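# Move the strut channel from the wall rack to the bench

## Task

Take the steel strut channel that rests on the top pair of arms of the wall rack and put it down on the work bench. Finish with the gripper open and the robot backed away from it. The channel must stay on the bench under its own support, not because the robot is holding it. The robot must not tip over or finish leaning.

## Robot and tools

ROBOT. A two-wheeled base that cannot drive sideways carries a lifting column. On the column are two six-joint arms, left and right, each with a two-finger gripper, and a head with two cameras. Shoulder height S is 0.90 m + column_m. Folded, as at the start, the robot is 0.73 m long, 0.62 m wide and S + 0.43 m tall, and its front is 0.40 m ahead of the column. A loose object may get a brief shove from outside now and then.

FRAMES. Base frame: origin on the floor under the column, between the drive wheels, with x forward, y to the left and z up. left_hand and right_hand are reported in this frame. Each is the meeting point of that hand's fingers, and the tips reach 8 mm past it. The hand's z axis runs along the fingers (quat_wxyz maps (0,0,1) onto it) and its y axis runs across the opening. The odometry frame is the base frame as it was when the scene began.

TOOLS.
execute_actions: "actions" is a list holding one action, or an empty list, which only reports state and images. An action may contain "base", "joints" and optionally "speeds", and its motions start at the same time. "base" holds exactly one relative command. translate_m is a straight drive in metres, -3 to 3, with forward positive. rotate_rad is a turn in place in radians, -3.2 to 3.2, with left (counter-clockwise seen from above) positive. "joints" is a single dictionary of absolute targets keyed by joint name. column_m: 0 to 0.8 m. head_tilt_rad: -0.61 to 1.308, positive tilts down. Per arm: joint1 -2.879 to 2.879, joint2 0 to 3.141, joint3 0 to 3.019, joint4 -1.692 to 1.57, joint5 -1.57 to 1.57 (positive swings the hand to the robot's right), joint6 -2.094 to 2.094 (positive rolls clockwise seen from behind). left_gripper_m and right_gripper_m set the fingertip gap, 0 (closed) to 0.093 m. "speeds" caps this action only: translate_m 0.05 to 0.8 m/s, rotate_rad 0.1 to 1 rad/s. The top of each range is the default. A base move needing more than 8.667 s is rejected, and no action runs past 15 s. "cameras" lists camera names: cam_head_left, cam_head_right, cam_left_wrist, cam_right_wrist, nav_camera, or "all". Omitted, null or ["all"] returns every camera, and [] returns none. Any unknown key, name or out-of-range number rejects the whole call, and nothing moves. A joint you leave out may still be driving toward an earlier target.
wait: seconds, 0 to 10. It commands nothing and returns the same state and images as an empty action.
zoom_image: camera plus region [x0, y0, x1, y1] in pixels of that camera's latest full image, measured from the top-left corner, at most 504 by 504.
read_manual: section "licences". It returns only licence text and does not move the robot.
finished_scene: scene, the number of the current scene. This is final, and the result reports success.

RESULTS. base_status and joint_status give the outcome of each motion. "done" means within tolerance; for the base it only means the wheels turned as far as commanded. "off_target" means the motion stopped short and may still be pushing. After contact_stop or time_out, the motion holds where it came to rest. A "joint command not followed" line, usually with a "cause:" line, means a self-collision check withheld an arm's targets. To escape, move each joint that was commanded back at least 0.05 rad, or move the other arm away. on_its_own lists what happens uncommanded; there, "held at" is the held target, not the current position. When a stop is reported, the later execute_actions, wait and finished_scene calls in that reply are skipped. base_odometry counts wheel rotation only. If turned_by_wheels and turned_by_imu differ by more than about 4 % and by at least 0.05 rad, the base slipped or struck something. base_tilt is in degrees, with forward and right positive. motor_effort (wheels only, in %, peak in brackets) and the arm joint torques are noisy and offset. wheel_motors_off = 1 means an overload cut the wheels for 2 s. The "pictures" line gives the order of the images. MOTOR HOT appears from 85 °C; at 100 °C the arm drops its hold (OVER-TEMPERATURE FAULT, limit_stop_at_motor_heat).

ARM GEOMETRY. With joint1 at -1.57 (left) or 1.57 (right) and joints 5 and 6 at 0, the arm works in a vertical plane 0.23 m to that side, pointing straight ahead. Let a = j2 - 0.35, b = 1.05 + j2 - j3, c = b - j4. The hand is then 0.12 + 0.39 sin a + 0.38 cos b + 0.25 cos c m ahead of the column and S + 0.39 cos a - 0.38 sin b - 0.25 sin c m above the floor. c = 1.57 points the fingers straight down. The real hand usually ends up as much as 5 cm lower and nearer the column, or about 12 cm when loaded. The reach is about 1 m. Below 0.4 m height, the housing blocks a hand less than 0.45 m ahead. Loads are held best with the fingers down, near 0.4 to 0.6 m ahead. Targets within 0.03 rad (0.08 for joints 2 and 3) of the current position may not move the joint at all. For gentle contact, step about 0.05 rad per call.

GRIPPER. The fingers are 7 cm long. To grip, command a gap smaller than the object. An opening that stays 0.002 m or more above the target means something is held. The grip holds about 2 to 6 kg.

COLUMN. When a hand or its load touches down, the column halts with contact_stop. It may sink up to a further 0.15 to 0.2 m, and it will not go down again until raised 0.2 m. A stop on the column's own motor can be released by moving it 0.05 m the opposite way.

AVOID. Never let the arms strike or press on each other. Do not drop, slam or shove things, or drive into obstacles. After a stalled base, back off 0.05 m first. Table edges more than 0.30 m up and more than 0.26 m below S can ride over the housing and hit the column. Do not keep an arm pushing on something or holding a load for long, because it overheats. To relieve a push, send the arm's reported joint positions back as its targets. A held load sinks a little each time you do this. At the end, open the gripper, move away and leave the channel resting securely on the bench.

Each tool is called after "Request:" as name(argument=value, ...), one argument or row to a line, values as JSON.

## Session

Request:
execute_actions(
  actions=[],
)

Scene clock: 0.00 s.
Joint torques (N m, as the arm reports them, + toward a larger angle): no reading
base_odometry: x=+0.000 y=+0.000 heading=+0.000 (m, m, rad; odometry frame)
turned_by_wheels: +0.000 (rad since the last result)
turned_by_imu: +0.000 (rad since the last result)
base_tilt: forward=-0.4 right=-0.4 (deg)
base_status: not commanded
joint_positions: column_m=+0.556 head_tilt_rad=+0.886 left_joint1_rad=-1.588 left_joint2_rad=+0.904 left_joint3_rad=+0.376 left_joint4_rad=-0.915 left_joint5_rad=+0.025 left_joint6_rad=+0.088 left_gripper_m=+0.095 right_joint1_rad=+1.550 right_joint2_rad=+0.893 right_joint3_rad=+0.428 right_joint4_rad=-0.933 right_joint5_rad=-0.025 right_joint6_rad=+0.013 right_gripper_m=+0.094
joint_status: not commanded
wheel_motors_off: 0
motor_effort: left_wheel=+6 right_wheel=+1 (%)
left_hand: x=+0.1306 y=+0.2168 z=+1.2537 quat_wxyz=(+0.442, -0.041, -0.895, +0.036) (m; base frame)
right_hand: x=+0.1578 y=-0.2257 z=+1.2480 quat_wxyz=(+0.423, -0.020, -0.906, -0.003) (m; base frame)
pictures: cam_head_left, cam_head_right, cam_left_wrist, cam_right_wrist, nav_camera
Images, in order (width x height): cam_head_left 896x504, cam_head_right 896x504, cam_left_wrist 616x616, cam_right_wrist 616x616, nav_camera 896x504.

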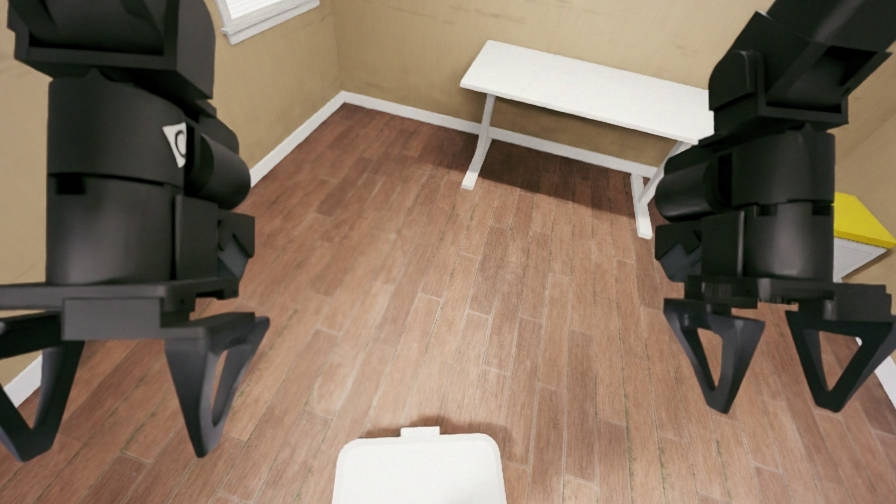

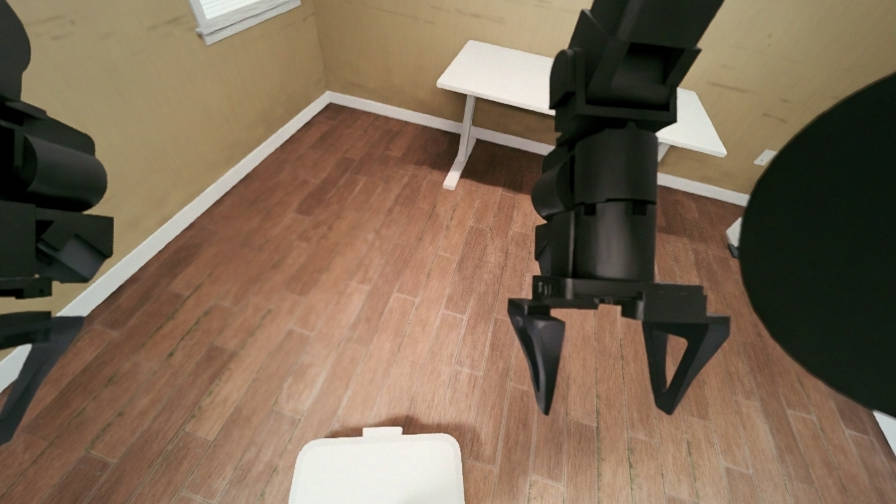

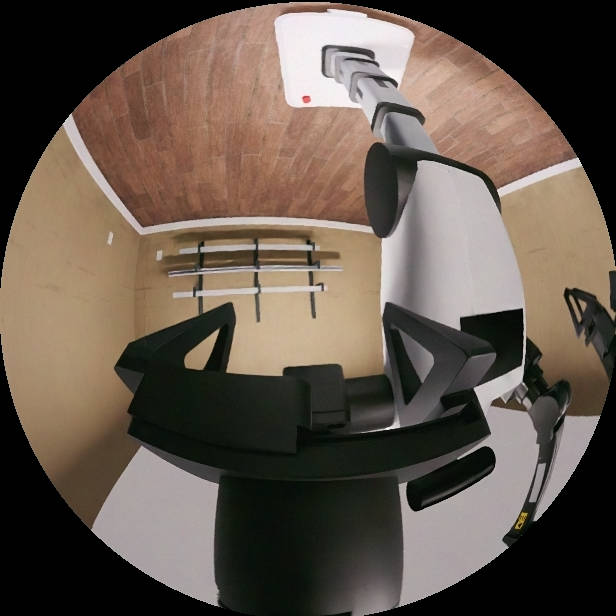

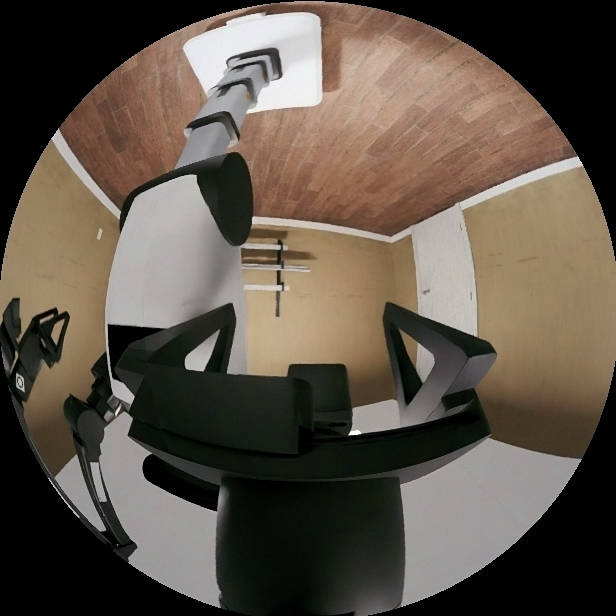

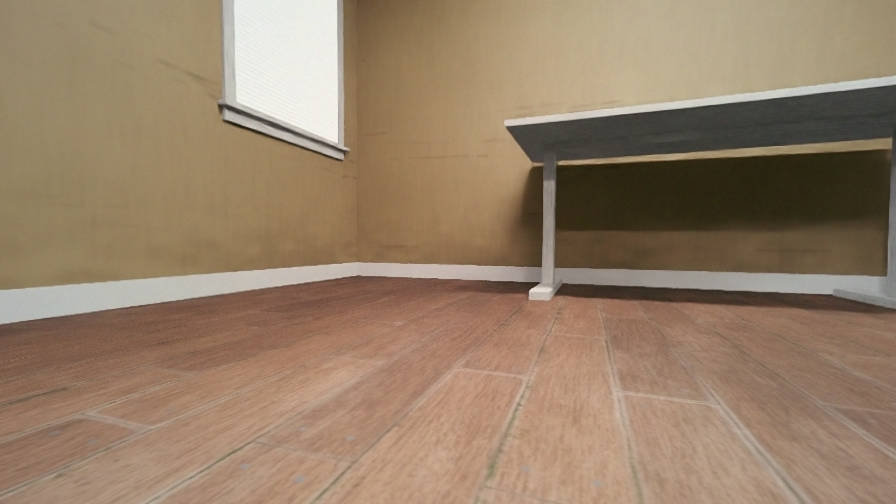

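Request:
execute_actions(
  actions=[
    {"base": {"rotate_rad": 2.815}, "joints": {"column_m": 0.74, "head_tilt_rad": 0.45, "left_joint1_rad": -1.57, "left_joint2_rad": 1.558, "left_joint3_rad": 0.946, "left_joint4_rad": 0.092, "left_joint5_rad": 0, "left_joint6_rad": -1.57, "right_joint1_rad": 1.57, "right_joint2_rad": 1.558, "right_joint3_rad": 0.946, "right_joint4_rad": 0.092, "right_joint5_rad": 0, "right_joint6_rad": 1.57, "left_gripper_m": 0.093, "right_gripper_m": 0.093}},
  ],
  cameras=["cam_head_left", "cam_head_right", "nav_camera"],
)

Scene clock: 6.90 s.
Joint torques (N m, as the arm reports them, + toward a larger angle): left_arm=[ -1.41 -13.83  -0.57   0.62  -0.18  -0.04] | right_arm=[ -0.57 -14.37  -0.54   0.54   0.22   0.09]
base_odometry: x=+0.000 y=+0.000 heading=+2.814 (m, m, rad; odometry frame)
turned_by_wheels: +2.814 (rad since the last result)
turned_by_imu: +2.787 (rad since the last result)
base_tilt: forward=-0.5 right=-0.3 (deg)
base_status: done
joint_positions: column_m=+0.740 head_tilt_rad=+0.468 left_joint1_rad=-1.568 left_joint2_rad=+1.560 left_joint3_rad=+0.949 left_joint4_rad=+0.081 left_joint5_rad=+0.004 left_joint6_rad=-1.563 left_gripper_m=+0.093 right_joint1_rad=+1.562 right_joint2_rad=+1.564 right_joint3_rad=+0.951 right_joint4_rad=+0.088 right_joint5_rad=-0.001 right_joint6_rad=+1.558 right_gripper_m=+0.093
joint_status: all done
wheel_motors_off: 0
motor_effort: left_wheel=-3(46) right_wheel=+4(50) (%)
left_hand: x=+0.4497 y=+0.2255 z=+1.1502 quat_wxyz=(+0.003, +0.705, -0.710, -0.002) (m; base frame)
right_hand: x=+0.4503 y=-0.2309 z=+1.1489 quat_wxyz=(-0.002, -0.704, -0.710, +0.003) (m; base frame)
pictures: cam_head_left, cam_head_right, nav_camera
Images, in order (width x height): cam_head_left 896x504, cam_head_right 896x504, nav_camera 896x504.

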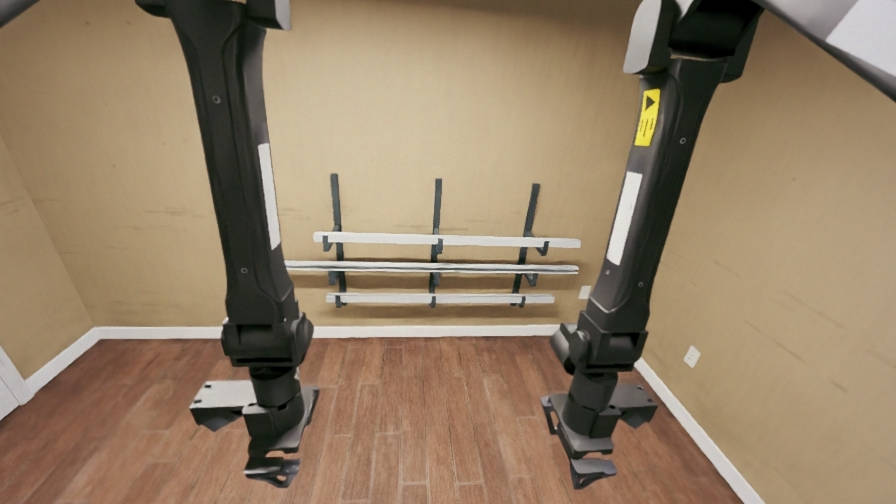

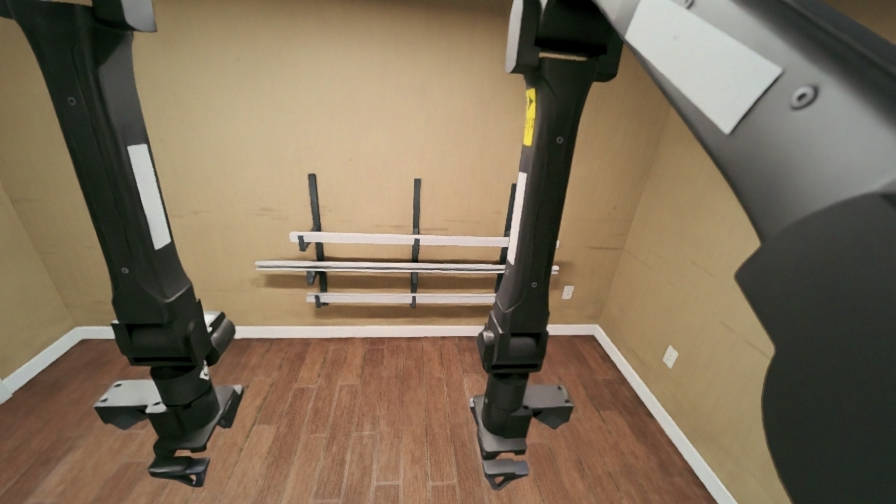

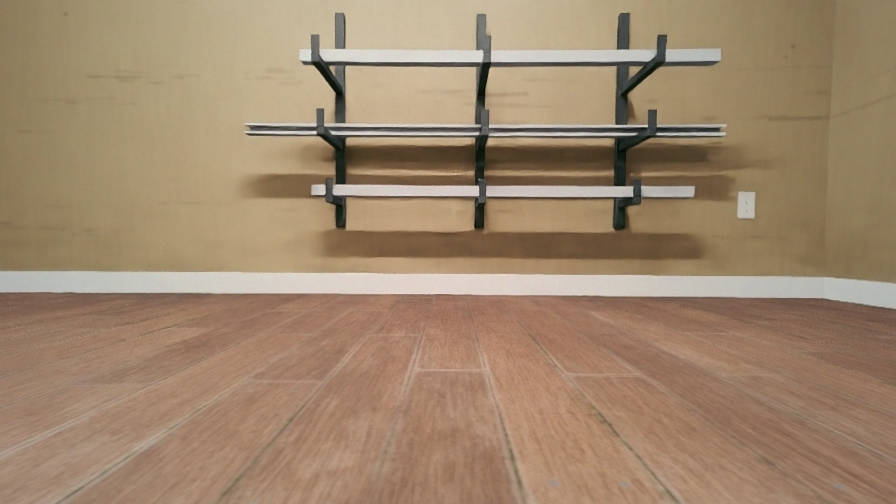

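Request:
zoom_image(
  camera="nav_camera",
  region=[240, 0, 740, 300],
)

Region (240, 0, 740, 300) of nav_camera's 896x504 image, scaled by 1.008, with more detail than that image has; it fills the top 302 rows of this view, and the rest is white.

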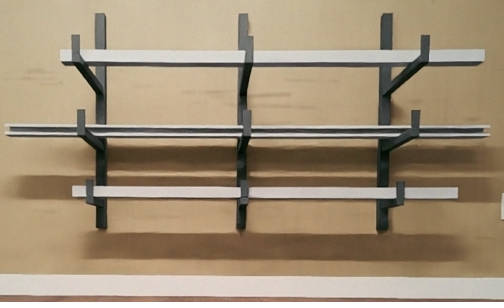

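Request:
execute_actions(
  actions=[
    {"base": {"rotate_rad": -0.225}},
  ],
  cameras=[],
)

Request:
execute_actions(
  actions=[
    {"base": {"translate_m": 1.13}, "joints": {"column_m": 0.65, "head_tilt_rad": 0.9}},
  ],
  cameras=[],
)

Request:
execute_actions(
  actions=[
    {"base": {"rotate_rad": 0.225}},
  ],
)

Scene clock: 17.53 s.
Joint torques (N m, as the arm reports them, + toward a larger angle): left_arm=[ -1.52 -13.84  -0.53   0.68  -0.18  -0.04] | right_arm=[ -0.06 -14.78  -0.52   0.57   0.21   0.09]
base_odometry: x=+0.000 y=+0.000 heading=+2.590 (m, m, rad; odometry frame)
turned_by_wheels: -0.224 (rad since the last result)
turned_by_imu: -0.224 (rad since the last result)
base_tilt: forward=-0.5 right=-0.3 (deg)
base_status: done
joint_positions: column_m=+0.740 head_tilt_rad=+0.468 left_joint1_rad=-1.570 left_joint2_rad=+1.560 left_joint3_rad=+0.949 left_joint4_rad=+0.081 left_joint5_rad=+0.004 left_joint6_rad=-1.563 left_gripper_m=+0.093 right_joint1_rad=+1.563 right_joint2_rad=+1.564 right_joint3_rad=+0.950 right_joint4_rad=+0.088 right_joint5_rad=-0.001 right_joint6_rad=+1.558 right_gripper_m=+0.093
joint_status: not commanded
wheel_motors_off: 0
motor_effort: left_wheel=+4(24) right_wheel=-4(34) (%)
left_hand: x=+0.4497 y=+0.2243 z=+1.1502 quat_wxyz=(+0.003, +0.704, -0.710, -0.001) (m; base frame)
right_hand: x=+0.4501 y=-0.2300 z=+1.1489 quat_wxyz=(-0.001, -0.704, -0.710, +0.003) (m; base frame)
pictures: none
No camera images: the call's "cameras" was empty. Leave "cameras" out to get every camera's image.

Scene clock: 21.07 s.
Joint torques (N m, as the arm reports them, + toward a larger angle): left_arm=[ -1.65 -13.74  -0.49   0.66  -0.18  -0.05] | right_arm=[ -0.18 -14.9   -0.59   0.59   0.21   0.09]
base_odometry: x=-0.963 y=+0.592 heading=+2.591 (m, m, rad; odometry frame)
turned_by_wheels: +0.001 (rad since the last result)
turned_by_imu: -0.002 (rad since the last result)
base_tilt: forward=-0.5 right=-0.3 (deg)
base_status: done
joint_positions: column_m=+0.650 head_tilt_rad=+0.902 left_joint1_rad=-1.570 left_joint2_rad=+1.558 left_joint3_rad=+0.949 left_joint4_rad=+0.081 left_joint5_rad=+0.004 left_joint6_rad=-1.563 left_gripper_m=+0.093 right_joint1_rad=+1.563 right_joint2_rad=+1.563 right_joint3_rad=+0.950 right_joint4_rad=+0.088 right_joint5_rad=-0.001 right_joint6_rad=+1.558 right_gripper_m=+0.093
joint_status: all done
wheel_motors_off: 0
motor_effort: left_wheel=+1(60) right_wheel=-2(58) (%)
left_hand: x=+0.4500 y=+0.2243 z=+1.0608 quat_wxyz=(+0.003, +0.704, -0.710, -0.001) (m; base frame)
right_hand: x=+0.4502 y=-0.2300 z=+1.0594 quat_wxyz=(-0.001, -0.704, -0.710, +0.003) (m; base frame)
pictures: none
No camera images: the call's "cameras" was empty. Leave "cameras" out to get every camera's image.

Scene clock: 22.40 s.
Joint torques (N m, as the arm reports them, + toward a larger angle): left_arm=[ -1.28 -13.95  -0.46   0.65  -0.18  -0.05] | right_arm=[ -0.2  -14.85  -0.62   0.53   0.21   0.09]
base_odometry: x=-0.963 y=+0.592 heading=+2.815 (m, m, rad; odometry frame)
turned_by_wheels: +0.224 (rad since the last result)
turned_by_imu: +0.220 (rad since the last result)
base_tilt: forward=-0.4 right=-0.3 (deg)
base_status: done
joint_positions: column_m=+0.650 head_tilt_rad=+0.902 left_joint1_rad=-1.569 left_joint2_rad=+1.558 left_joint3_rad=+0.949 left_joint4_rad=+0.081 left_joint5_rad=+0.004 left_joint6_rad=-1.563 left_gripper_m=+0.093 right_joint1_rad=+1.564 right_joint2_rad=+1.563 right_joint3_rad=+0.950 right_joint4_rad=+0.088 right_joint5_rad=-0.001 right_joint6_rad=+1.558 right_gripper_m=+0.093
joint_status: not commanded
wheel_motors_off: 0
motor_effort: left_wheel=-2(50) right_wheel=-1(48) (%)
left_hand: x=+0.4500 y=+0.2250 z=+1.0608 quat_wxyz=(+0.003, +0.705, -0.710, -0.001) (m; base frame)
right_hand: x=+0.4502 y=-0.2293 z=+1.0594 quat_wxyz=(-0.001, -0.704, -0.710, +0.002) (m; base frame)
pictures: cam_head_left, cam_head_right, cam_left_wrist, cam_right_wrist, nav_camera
Images, in order (width x height): cam_head_left 896x504, cam_head_right 896x504, cam_left_wrist 616x616, cam_right_wrist 616x616, nav_camera 896x504.

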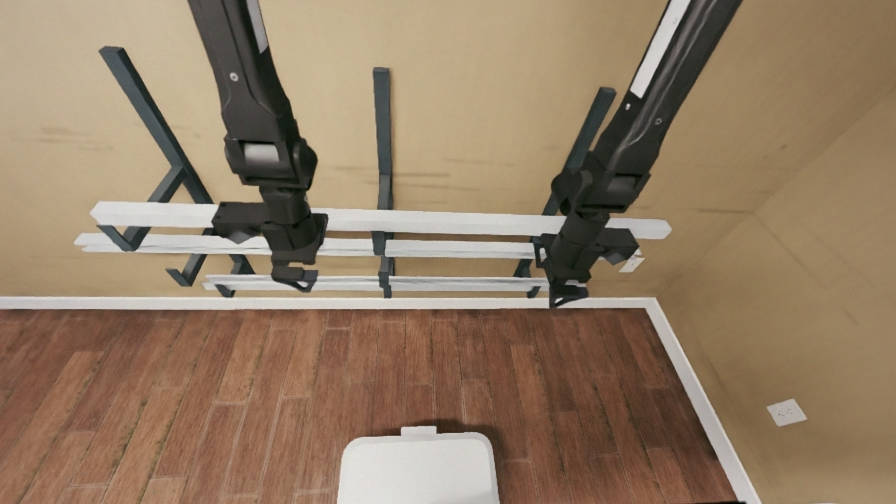

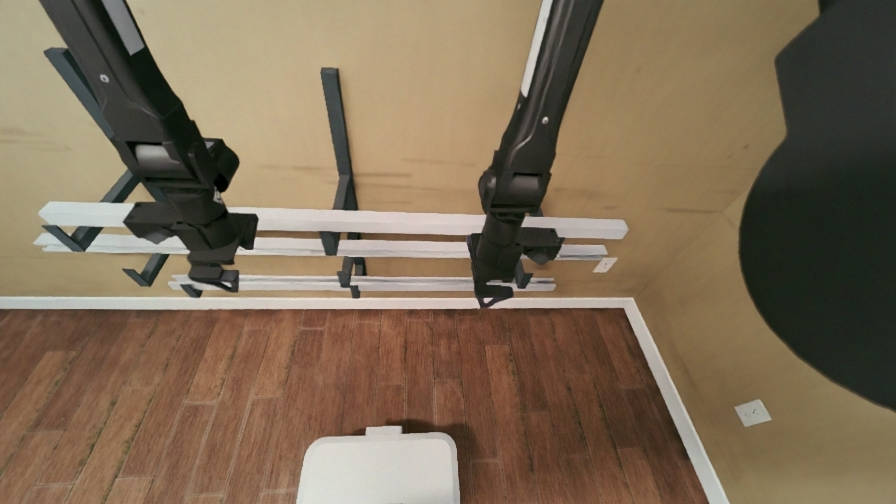

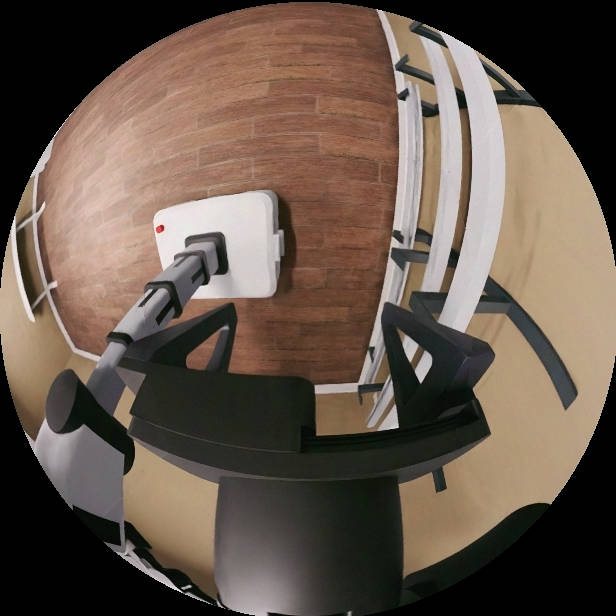

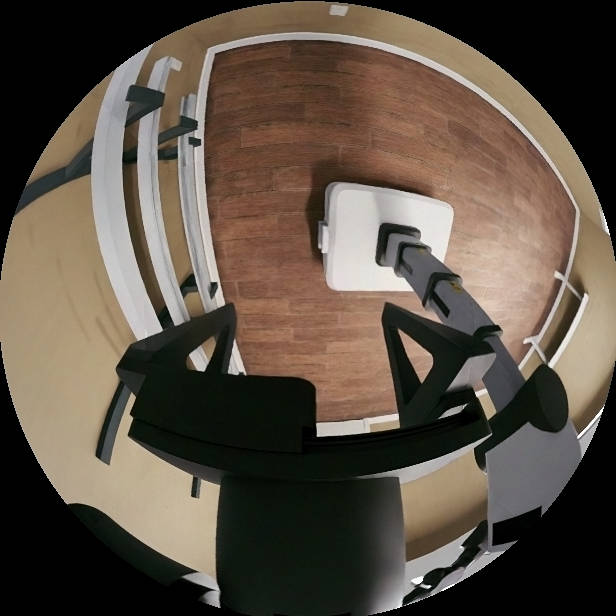

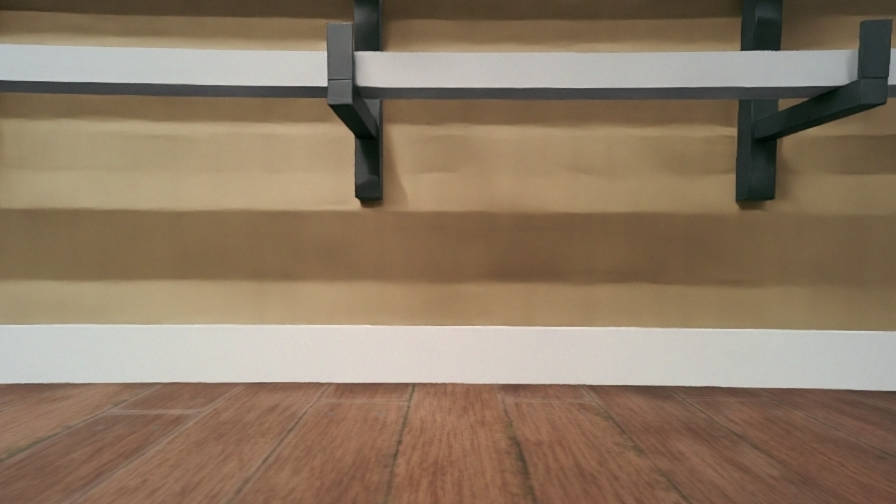

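Request:
execute_actions(
  actions=[
    {"base": {"translate_m": 0.21}, "joints": {"column_m": 0.62, "head_tilt_rad": 0.95}},
  ],
  cameras=["cam_head_left", "cam_left_wrist", "cam_right_wrist"],
)

Scene clock: 26.73 s.
Joint torques (N m, as the arm reports them, + toward a larger angle): left_arm=[ -1.52 -13.47  -0.41   0.68  -0.17  -0.05] | right_arm=[ -0.13 -14.7   -0.48   0.56   0.21   0.09]
base_odometry: x=-1.162 y=+0.659 heading=+2.816 (m, m, rad; odometry frame)
turned_by_wheels: +0.001 (rad since the last result)
turned_by_imu: +0.000 (rad since the last result)
base_tilt: forward=-0.5 right=-0.3 (deg)
base_status: done
joint_positions: column_m=+0.620 head_tilt_rad=+0.951 left_joint1_rad=-1.569 left_joint2_rad=+1.558 left_joint3_rad=+0.947 left_joint4_rad=+0.081 left_joint5_rad=+0.004 left_joint6_rad=-1.563 left_gripper_m=+0.093 right_joint1_rad=+1.564 right_joint2_rad=+1.562 right_joint3_rad=+0.948 right_joint4_rad=+0.088 right_joint5_rad=-0.001 right_joint6_rad=+1.558 right_gripper_m=+0.093
joint_status: all done
wheel_motors_off: 0
motor_effort: left_wheel=+1(49) right_wheel=-3(58) (%)
left_hand: x=+0.4492 y=+0.2250 z=+1.0310 quat_wxyz=(+0.003, +0.705, -0.710, -0.001) (m; base frame)
right_hand: x=+0.4496 y=-0.2292 z=+1.0296 quat_wxyz=(-0.001, -0.704, -0.710, +0.002) (m; base frame)
pictures: cam_head_left, cam_left_wrist, cam_right_wrist
Images, in order (width x height): cam_head_left 896x504, cam_left_wrist 616x616, cam_right_wrist 616x616.

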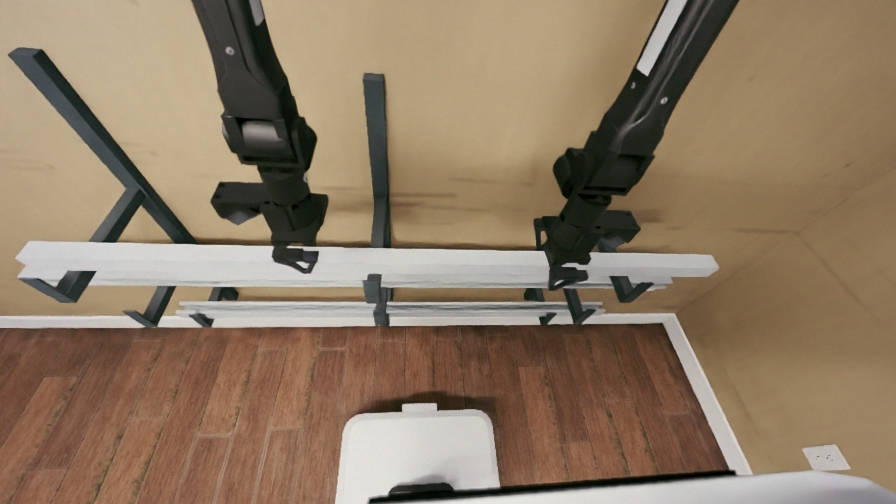

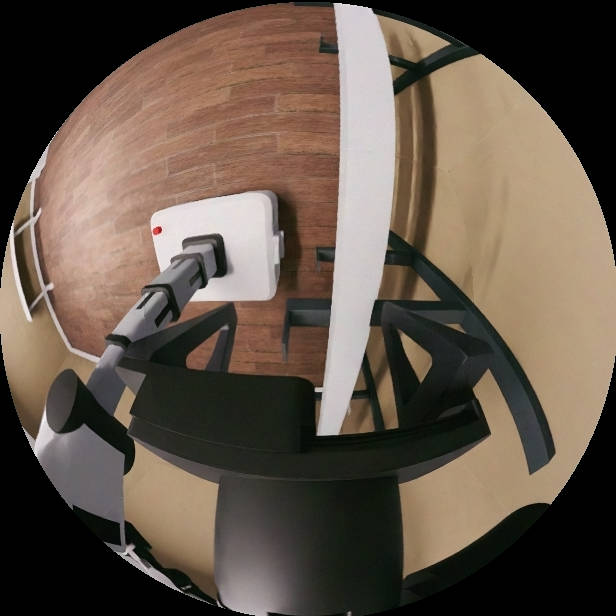

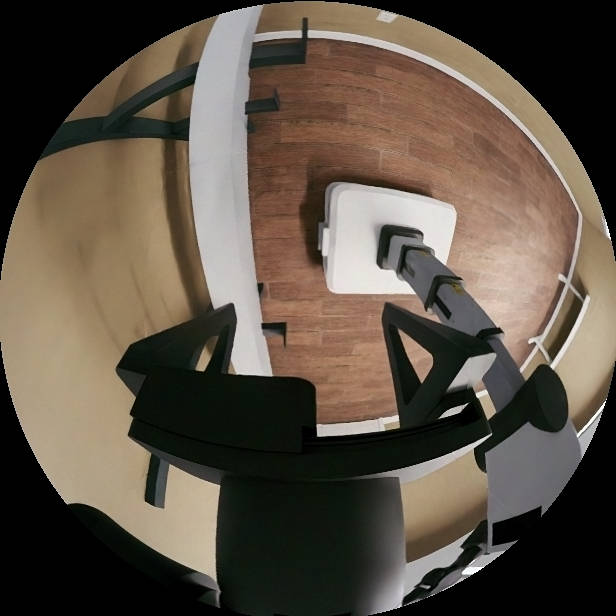

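Request:
zoom_image(
  camera="cam_left_wrist",
  region=[280, 120, 440, 260],
)

Request:
zoom_image(
  camera="cam_right_wrist",
  region=[170, 120, 330, 260],
)

Region (280, 120, 440, 260) of cam_left_wrist's 616x616 image, scaled by 3.150, with more detail than that image has; it fills the top 441 rows of this view, and the rest is white.

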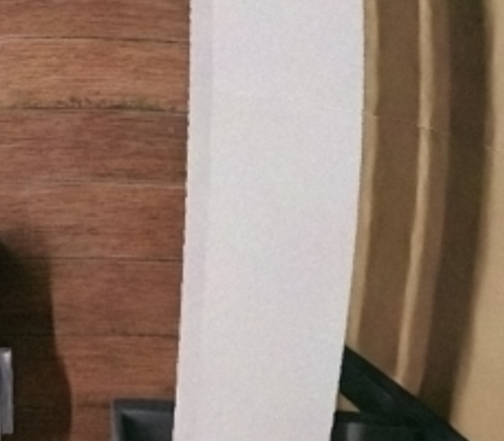

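Region (170, 120, 330, 260) of cam_right_wrist's 616x616 image, scaled by 3.150, with more detail than that image has; it fills the top 441 rows of this view, and the rest is white.

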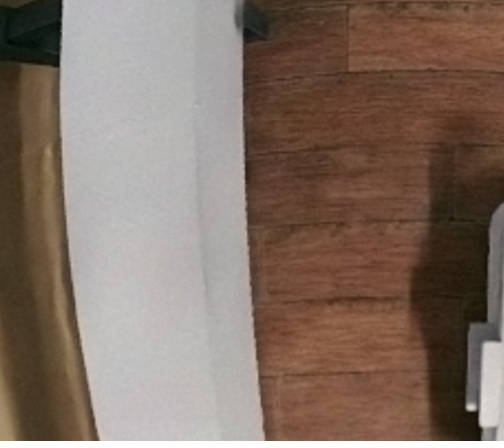

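Request:
execute_actions(
  actions=[
    {"base": {"rotate_rad": 0.051}, "joints": {"column_m": 0.59}},
  ],
  cameras=[],
)

Request:
execute_actions(
  actions=[
    {"base": {"translate_m": 0.066}},
  ],
  cameras=["cam_head_left", "cam_left_wrist", "cam_right_wrist"],
)

Scene clock: 34.10 s.
Joint torques (N m, as the arm reports them, + toward a larger angle): left_arm=[ -1.51 -13.51  -0.33   0.7   -0.17  -0.07] | right_arm=[  0.3  -14.37  -0.57   0.55   0.21   0.09]
base_odometry: x=-1.162 y=+0.659 heading=+2.865 (m, m, rad; odometry frame)
turned_by_wheels: +0.049 (rad since the last result)
turned_by_imu: +0.047 (rad since the last result)
base_tilt: forward=-0.5 right=-0.3 (deg)
base_status: done
joint_positions: column_m=+0.590 head_tilt_rad=+0.951 left_joint1_rad=-1.569 left_joint2_rad=+1.558 left_joint3_rad=+0.947 left_joint4_rad=+0.081 left_joint5_rad=+0.004 left_joint6_rad=-1.563 left_gripper_m=+0.093 right_joint1_rad=+1.565 right_joint2_rad=+1.562 right_joint3_rad=+0.948 right_joint4_rad=+0.088 right_joint5_rad=-0.001 right_joint6_rad=+1.558 right_gripper_m=+0.093
joint_status: all done
wheel_motors_off: 0
motor_effort: left_wheel=+0(47) right_wheel=+1(63) (%)
left_hand: x=+0.4492 y=+0.2248 z=+1.0010 quat_wxyz=(+0.003, +0.704, -0.710, -0.001) (m; base frame)
right_hand: x=+0.4496 y=-0.2291 z=+0.9996 quat_wxyz=(-0.001, -0.704, -0.710, +0.002) (m; base frame)
pictures: none
No camera images: the call's "cameras" was empty. Leave "cameras" out to get every camera's image.

Scene clock: 35.57 s.
Joint torques (N m, as the arm reports them, + toward a larger angle): left_arm=[ -1.42 -13.73  -0.37   0.73  -0.16  -0.05] | right_arm=[ -0.27 -14.56  -0.43   0.54   0.21   0.1 ]
base_odometry: x=-1.226 y=+0.677 heading=+2.866 (m, m, rad; odometry frame)
turned_by_wheels: +0.001 (rad since the last result)
turned_by_imu: +0.001 (rad since the last result)
base_tilt: forward=-0.5 right=-0.3 (deg)
base_status: done
joint_positions: column_m=+0.590 head_tilt_rad=+0.951 left_joint1_rad=-1.569 left_joint2_rad=+1.558 left_joint3_rad=+0.947 left_joint4_rad=+0.081 left_joint5_rad=+0.004 left_joint6_rad=-1.563 left_gripper_m=+0.093 right_joint1_rad=+1.565 right_joint2_rad=+1.561 right_joint3_rad=+0.948 right_joint4_rad=+0.088 right_joint5_rad=-0.001 right_joint6_rad=+1.558 right_gripper_m=+0.093
joint_status: not commanded
wheel_motors_off: 0
motor_effort: left_wheel=+1(49) right_wheel=-1(48) (%)
left_hand: x=+0.4496 y=+0.2248 z=+1.0011 quat_wxyz=(+0.003, +0.704, -0.710, -0.001) (m; base frame)
right_hand: x=+0.4500 y=-0.2291 z=+0.9998 quat_wxyz=(-0.001, -0.704, -0.710, +0.002) (m; base frame)
pictures: cam_head_left, cam_left_wrist, cam_right_wrist
Images, in order (width x height): cam_head_left 896x504, cam_left_wrist 616x616, cam_right_wrist 616x616.

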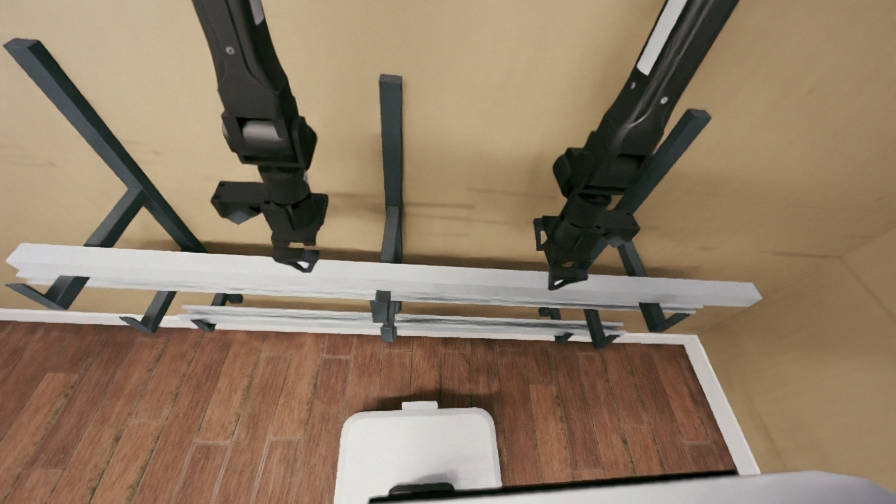

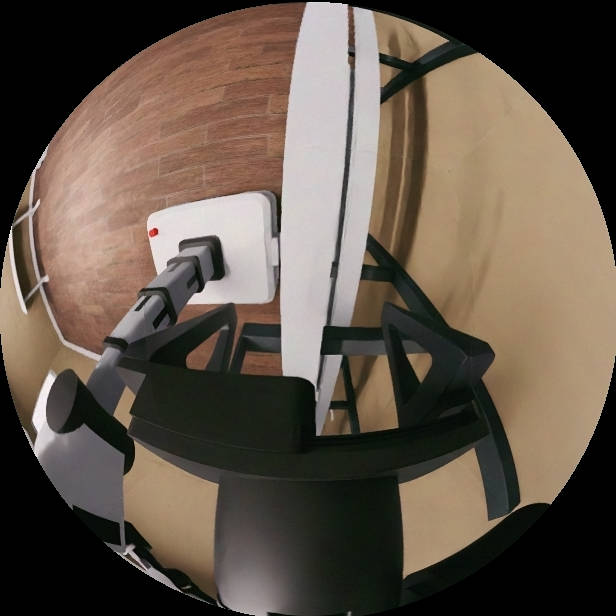

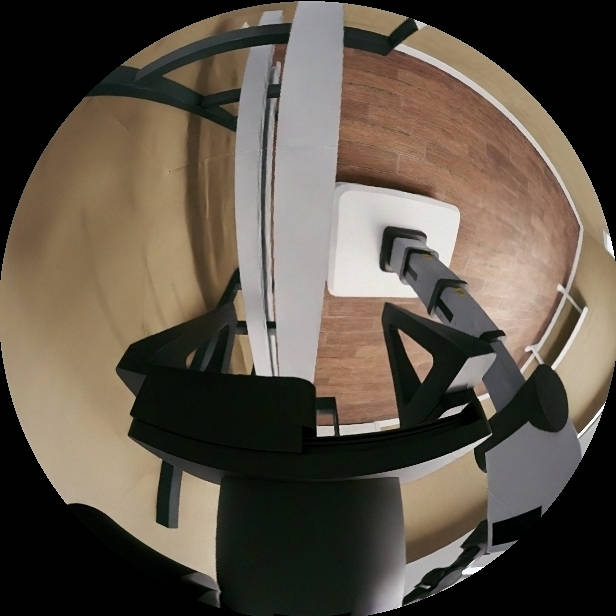

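Request:
execute_actions(
  actions=[
    {"joints": {"column_m": 0.506}},
  ],
  cameras=["cam_head_left", "cam_left_wrist", "cam_right_wrist"],
)

Scene clock: 38.80 s.
Joint torques (N m, as the arm reports them, + toward a larger angle): left_arm=[ -1.45 -13.69  -0.4    0.68  -0.17  -0.06] | right_arm=[ -0.26 -14.65  -0.34   0.54   0.21   0.1 ]
base_odometry: x=-1.226 y=+0.677 heading=+2.866 (m, m, rad; odometry frame)
turned_by_wheels: +0.000 (rad since the last result)
turned_by_imu: +0.000 (rad since the last result)
base_tilt: forward=-0.4 right=-0.3 (deg)
base_status: not commanded
joint_positions: column_m=+0.506 head_tilt_rad=+0.951 left_joint1_rad=-1.569 left_joint2_rad=+1.558 left_joint3_rad=+0.947 left_joint4_rad=+0.081 left_joint5_rad=+0.004 left_joint6_rad=-1.563 left_gripper_m=+0.093 right_joint1_rad=+1.565 right_joint2_rad=+1.561 right_joint3_rad=+0.948 right_joint4_rad=+0.088 right_joint5_rad=-0.001 right_joint6_rad=+1.558 right_gripper_m=+0.093
joint_status: all done
wheel_motors_off: 0
motor_effort: left_wheel=+1(1) right_wheel=-1(0) (%)
left_hand: x=+0.4496 y=+0.2248 z=+0.9171 quat_wxyz=(+0.003, +0.704, -0.710, -0.001) (m; base frame)
right_hand: x=+0.4500 y=-0.2291 z=+0.9158 quat_wxyz=(-0.001, -0.704, -0.710, +0.002) (m; base frame)
pictures: cam_head_left, cam_left_wrist, cam_right_wrist
Images, in order (width x height): cam_head_left 896x504, cam_left_wrist 616x616, cam_right_wrist 616x616.

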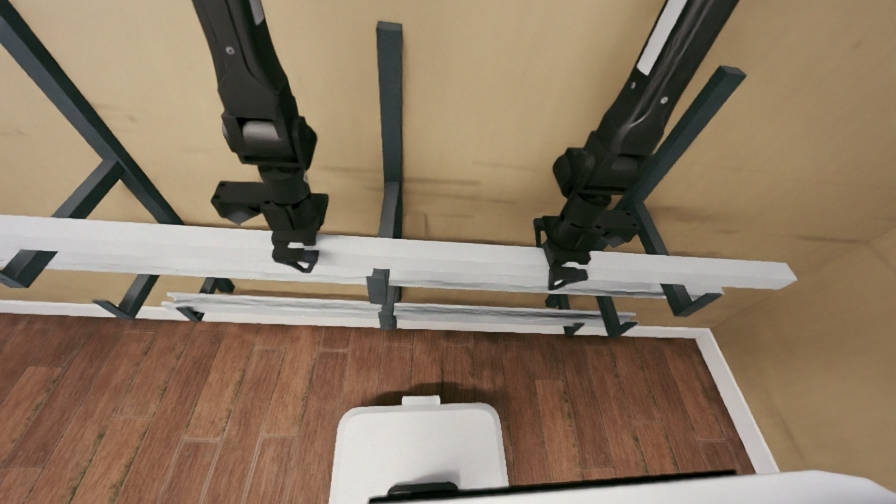

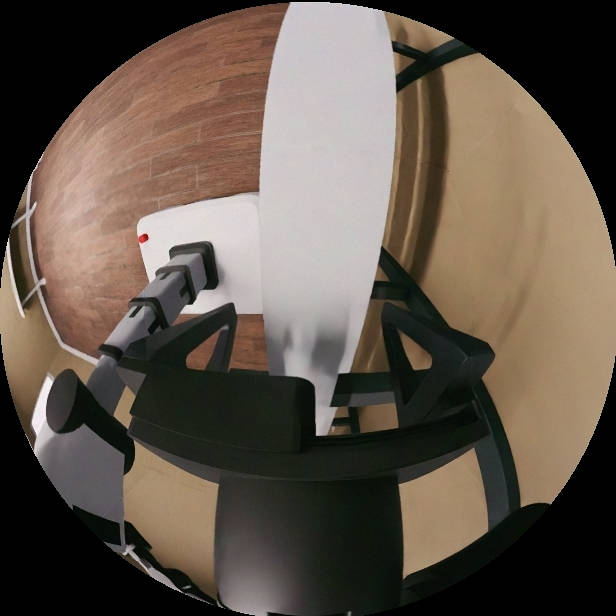

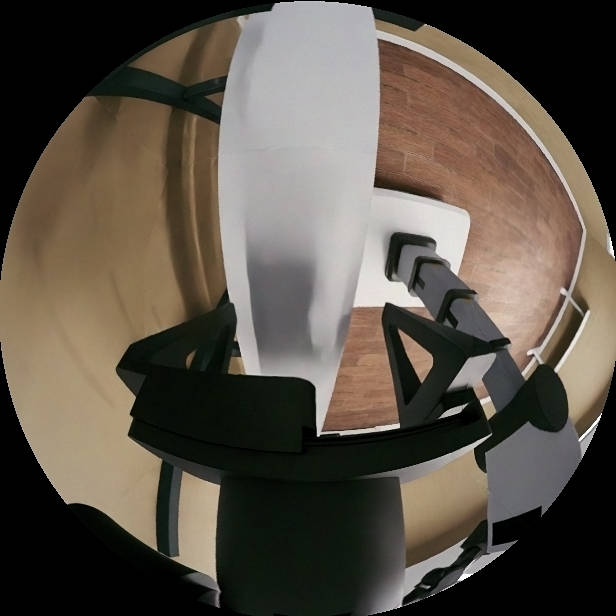

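Request:
execute_actions(
  actions=[
    {"joints": {"left_gripper_m": 0.0, "right_gripper_m": 0.0}},
  ],
  cameras=["cam_left_wrist", "cam_right_wrist"],
)

Scene clock: 40.77 s.
Joint torques (N m, as the arm reports them, + toward a larger angle): left_arm=[ -1.47 -13.65  -0.21   0.66  -0.16  -0.2 ] | right_arm=[ -0.27 -14.51  -0.8    0.21   0.21  -0.09]
base_odometry: x=-1.226 y=+0.677 heading=+2.866 (m, m, rad; odometry frame)
turned_by_wheels: +0.000 (rad since the last result)
turned_by_imu: +0.000 (rad since the last result)
base_tilt: forward=-0.5 right=-0.3 (deg)
base_status: not commanded
joint_positions: column_m=+0.506 head_tilt_rad=+0.951 left_joint1_rad=-1.569 left_joint2_rad=+1.558 left_joint3_rad=+0.946 left_joint4_rad=+0.081 left_joint5_rad=+0.004 left_joint6_rad=-1.549 left_gripper_m=+0.041 right_joint1_rad=+1.565 right_joint2_rad=+1.561 right_joint3_rad=+0.953 right_joint4_rad=+0.096 right_joint5_rad=-0.001 right_joint6_rad=+1.574 right_gripper_m=+0.041
joint_status: left_gripper_m off_target (ended at +0.041, target +0.000); right_gripper_m off_target (ended at +0.041, target +0.000)
wheel_motors_off: 0
motor_effort: left_wheel=+2(2) right_wheel=-2(3) (%)
left_hand: x=+0.4480 y=+0.2248 z=+0.9169 quat_wxyz=(+0.004, +0.700, -0.714, -0.002) (m; base frame)
right_hand: x=+0.4552 y=-0.2290 z=+0.9157 quat_wxyz=(-0.006, -0.709, -0.705, -0.003) (m; base frame)
pictures: cam_left_wrist, cam_right_wrist
Images, in order (width x height): cam_left_wrist 616x616, cam_right_wrist 616x616.

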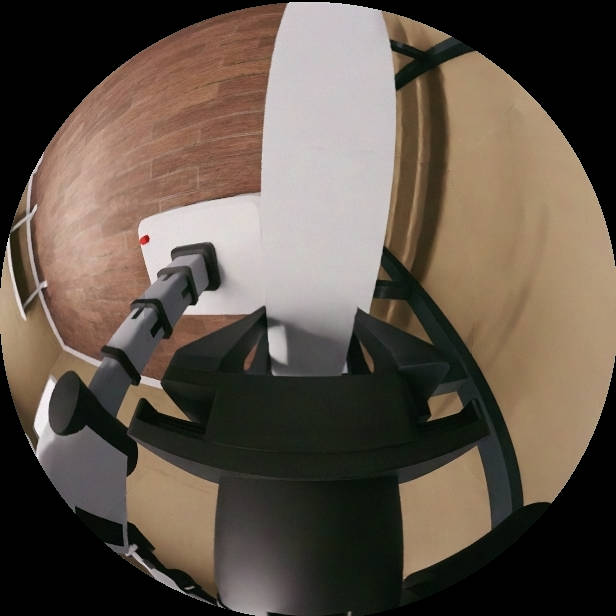

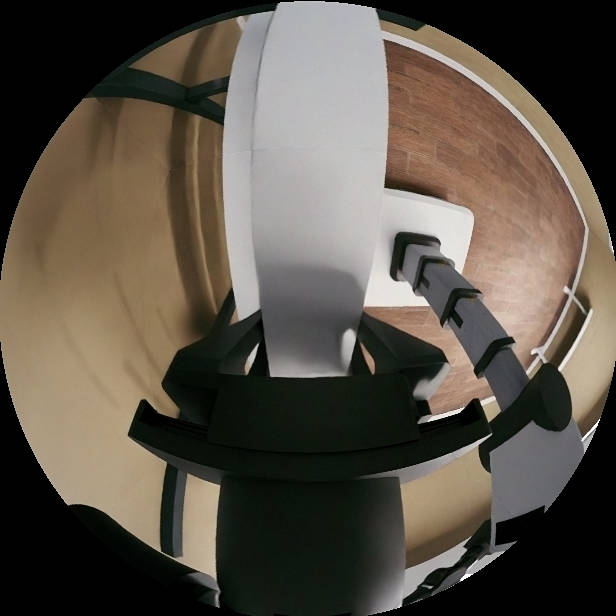

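Request:
execute_actions(
  actions=[
    {"joints": {"column_m": 0.67}},
  ],
  cameras=["cam_head_left"],
)

Scene clock: 44.93 s.
Joint torques (N m, as the arm reports them, + toward a larger angle): left_arm=[ -1.47 -20.12  -2.64   0.37  -0.18  -0.07] | right_arm=[ -0.32 -19.66  -2.19  -0.17   0.1    0.01]
base_odometry: x=-1.226 y=+0.677 heading=+2.866 (m, m, rad; odometry frame)
turned_by_wheels: +0.000 (rad since the last result)
turned_by_imu: -0.001 (rad since the last result)
base_tilt: forward=-0.4 right=-0.3 (deg)
base_status: not commanded
joint_positions: column_m=+0.670 head_tilt_rad=+0.951 left_joint1_rad=-1.569 left_joint2_rad=+1.638 left_joint3_rad=+0.962 left_joint4_rad=+0.085 left_joint5_rad=+0.004 left_joint6_rad=-1.560 left_gripper_m=+0.041 right_joint1_rad=+1.565 right_joint2_rad=+1.625 right_joint3_rad=+0.965 right_joint4_rad=+0.104 right_joint5_rad=+0.001 right_joint6_rad=+1.566 right_gripper_m=+0.041
joint_status: all done
wheel_motors_off: 0
motor_effort: left_wheel=+2(2) right_wheel=-3(4) (%)
left_hand: x=+0.4188 y=+0.2248 z=+1.0552 quat_wxyz=(+0.025, +0.703, -0.710, -0.023) (m; base frame)
right_hand: x=+0.4326 y=-0.2295 z=+1.0587 quat_wxyz=(+0.009, -0.706, -0.708, +0.014) (m; base frame)
pictures: cam_head_left
Images, in order (width x height): cam_head_left 896x504.

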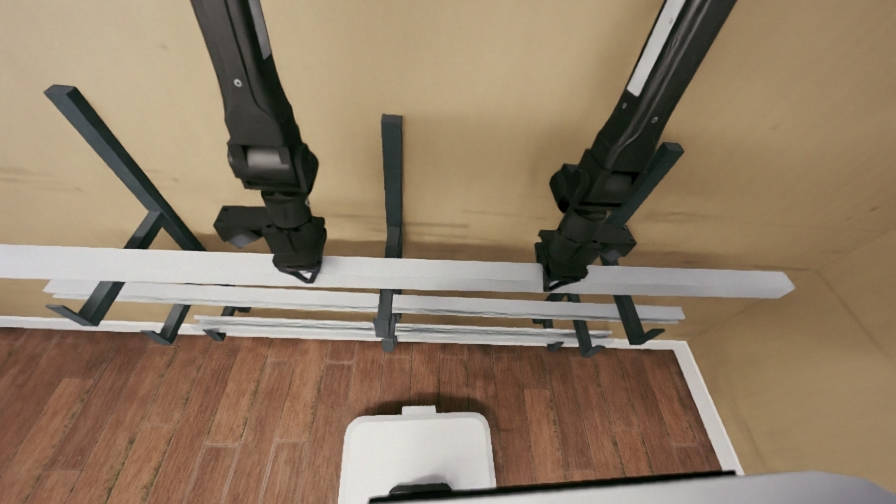

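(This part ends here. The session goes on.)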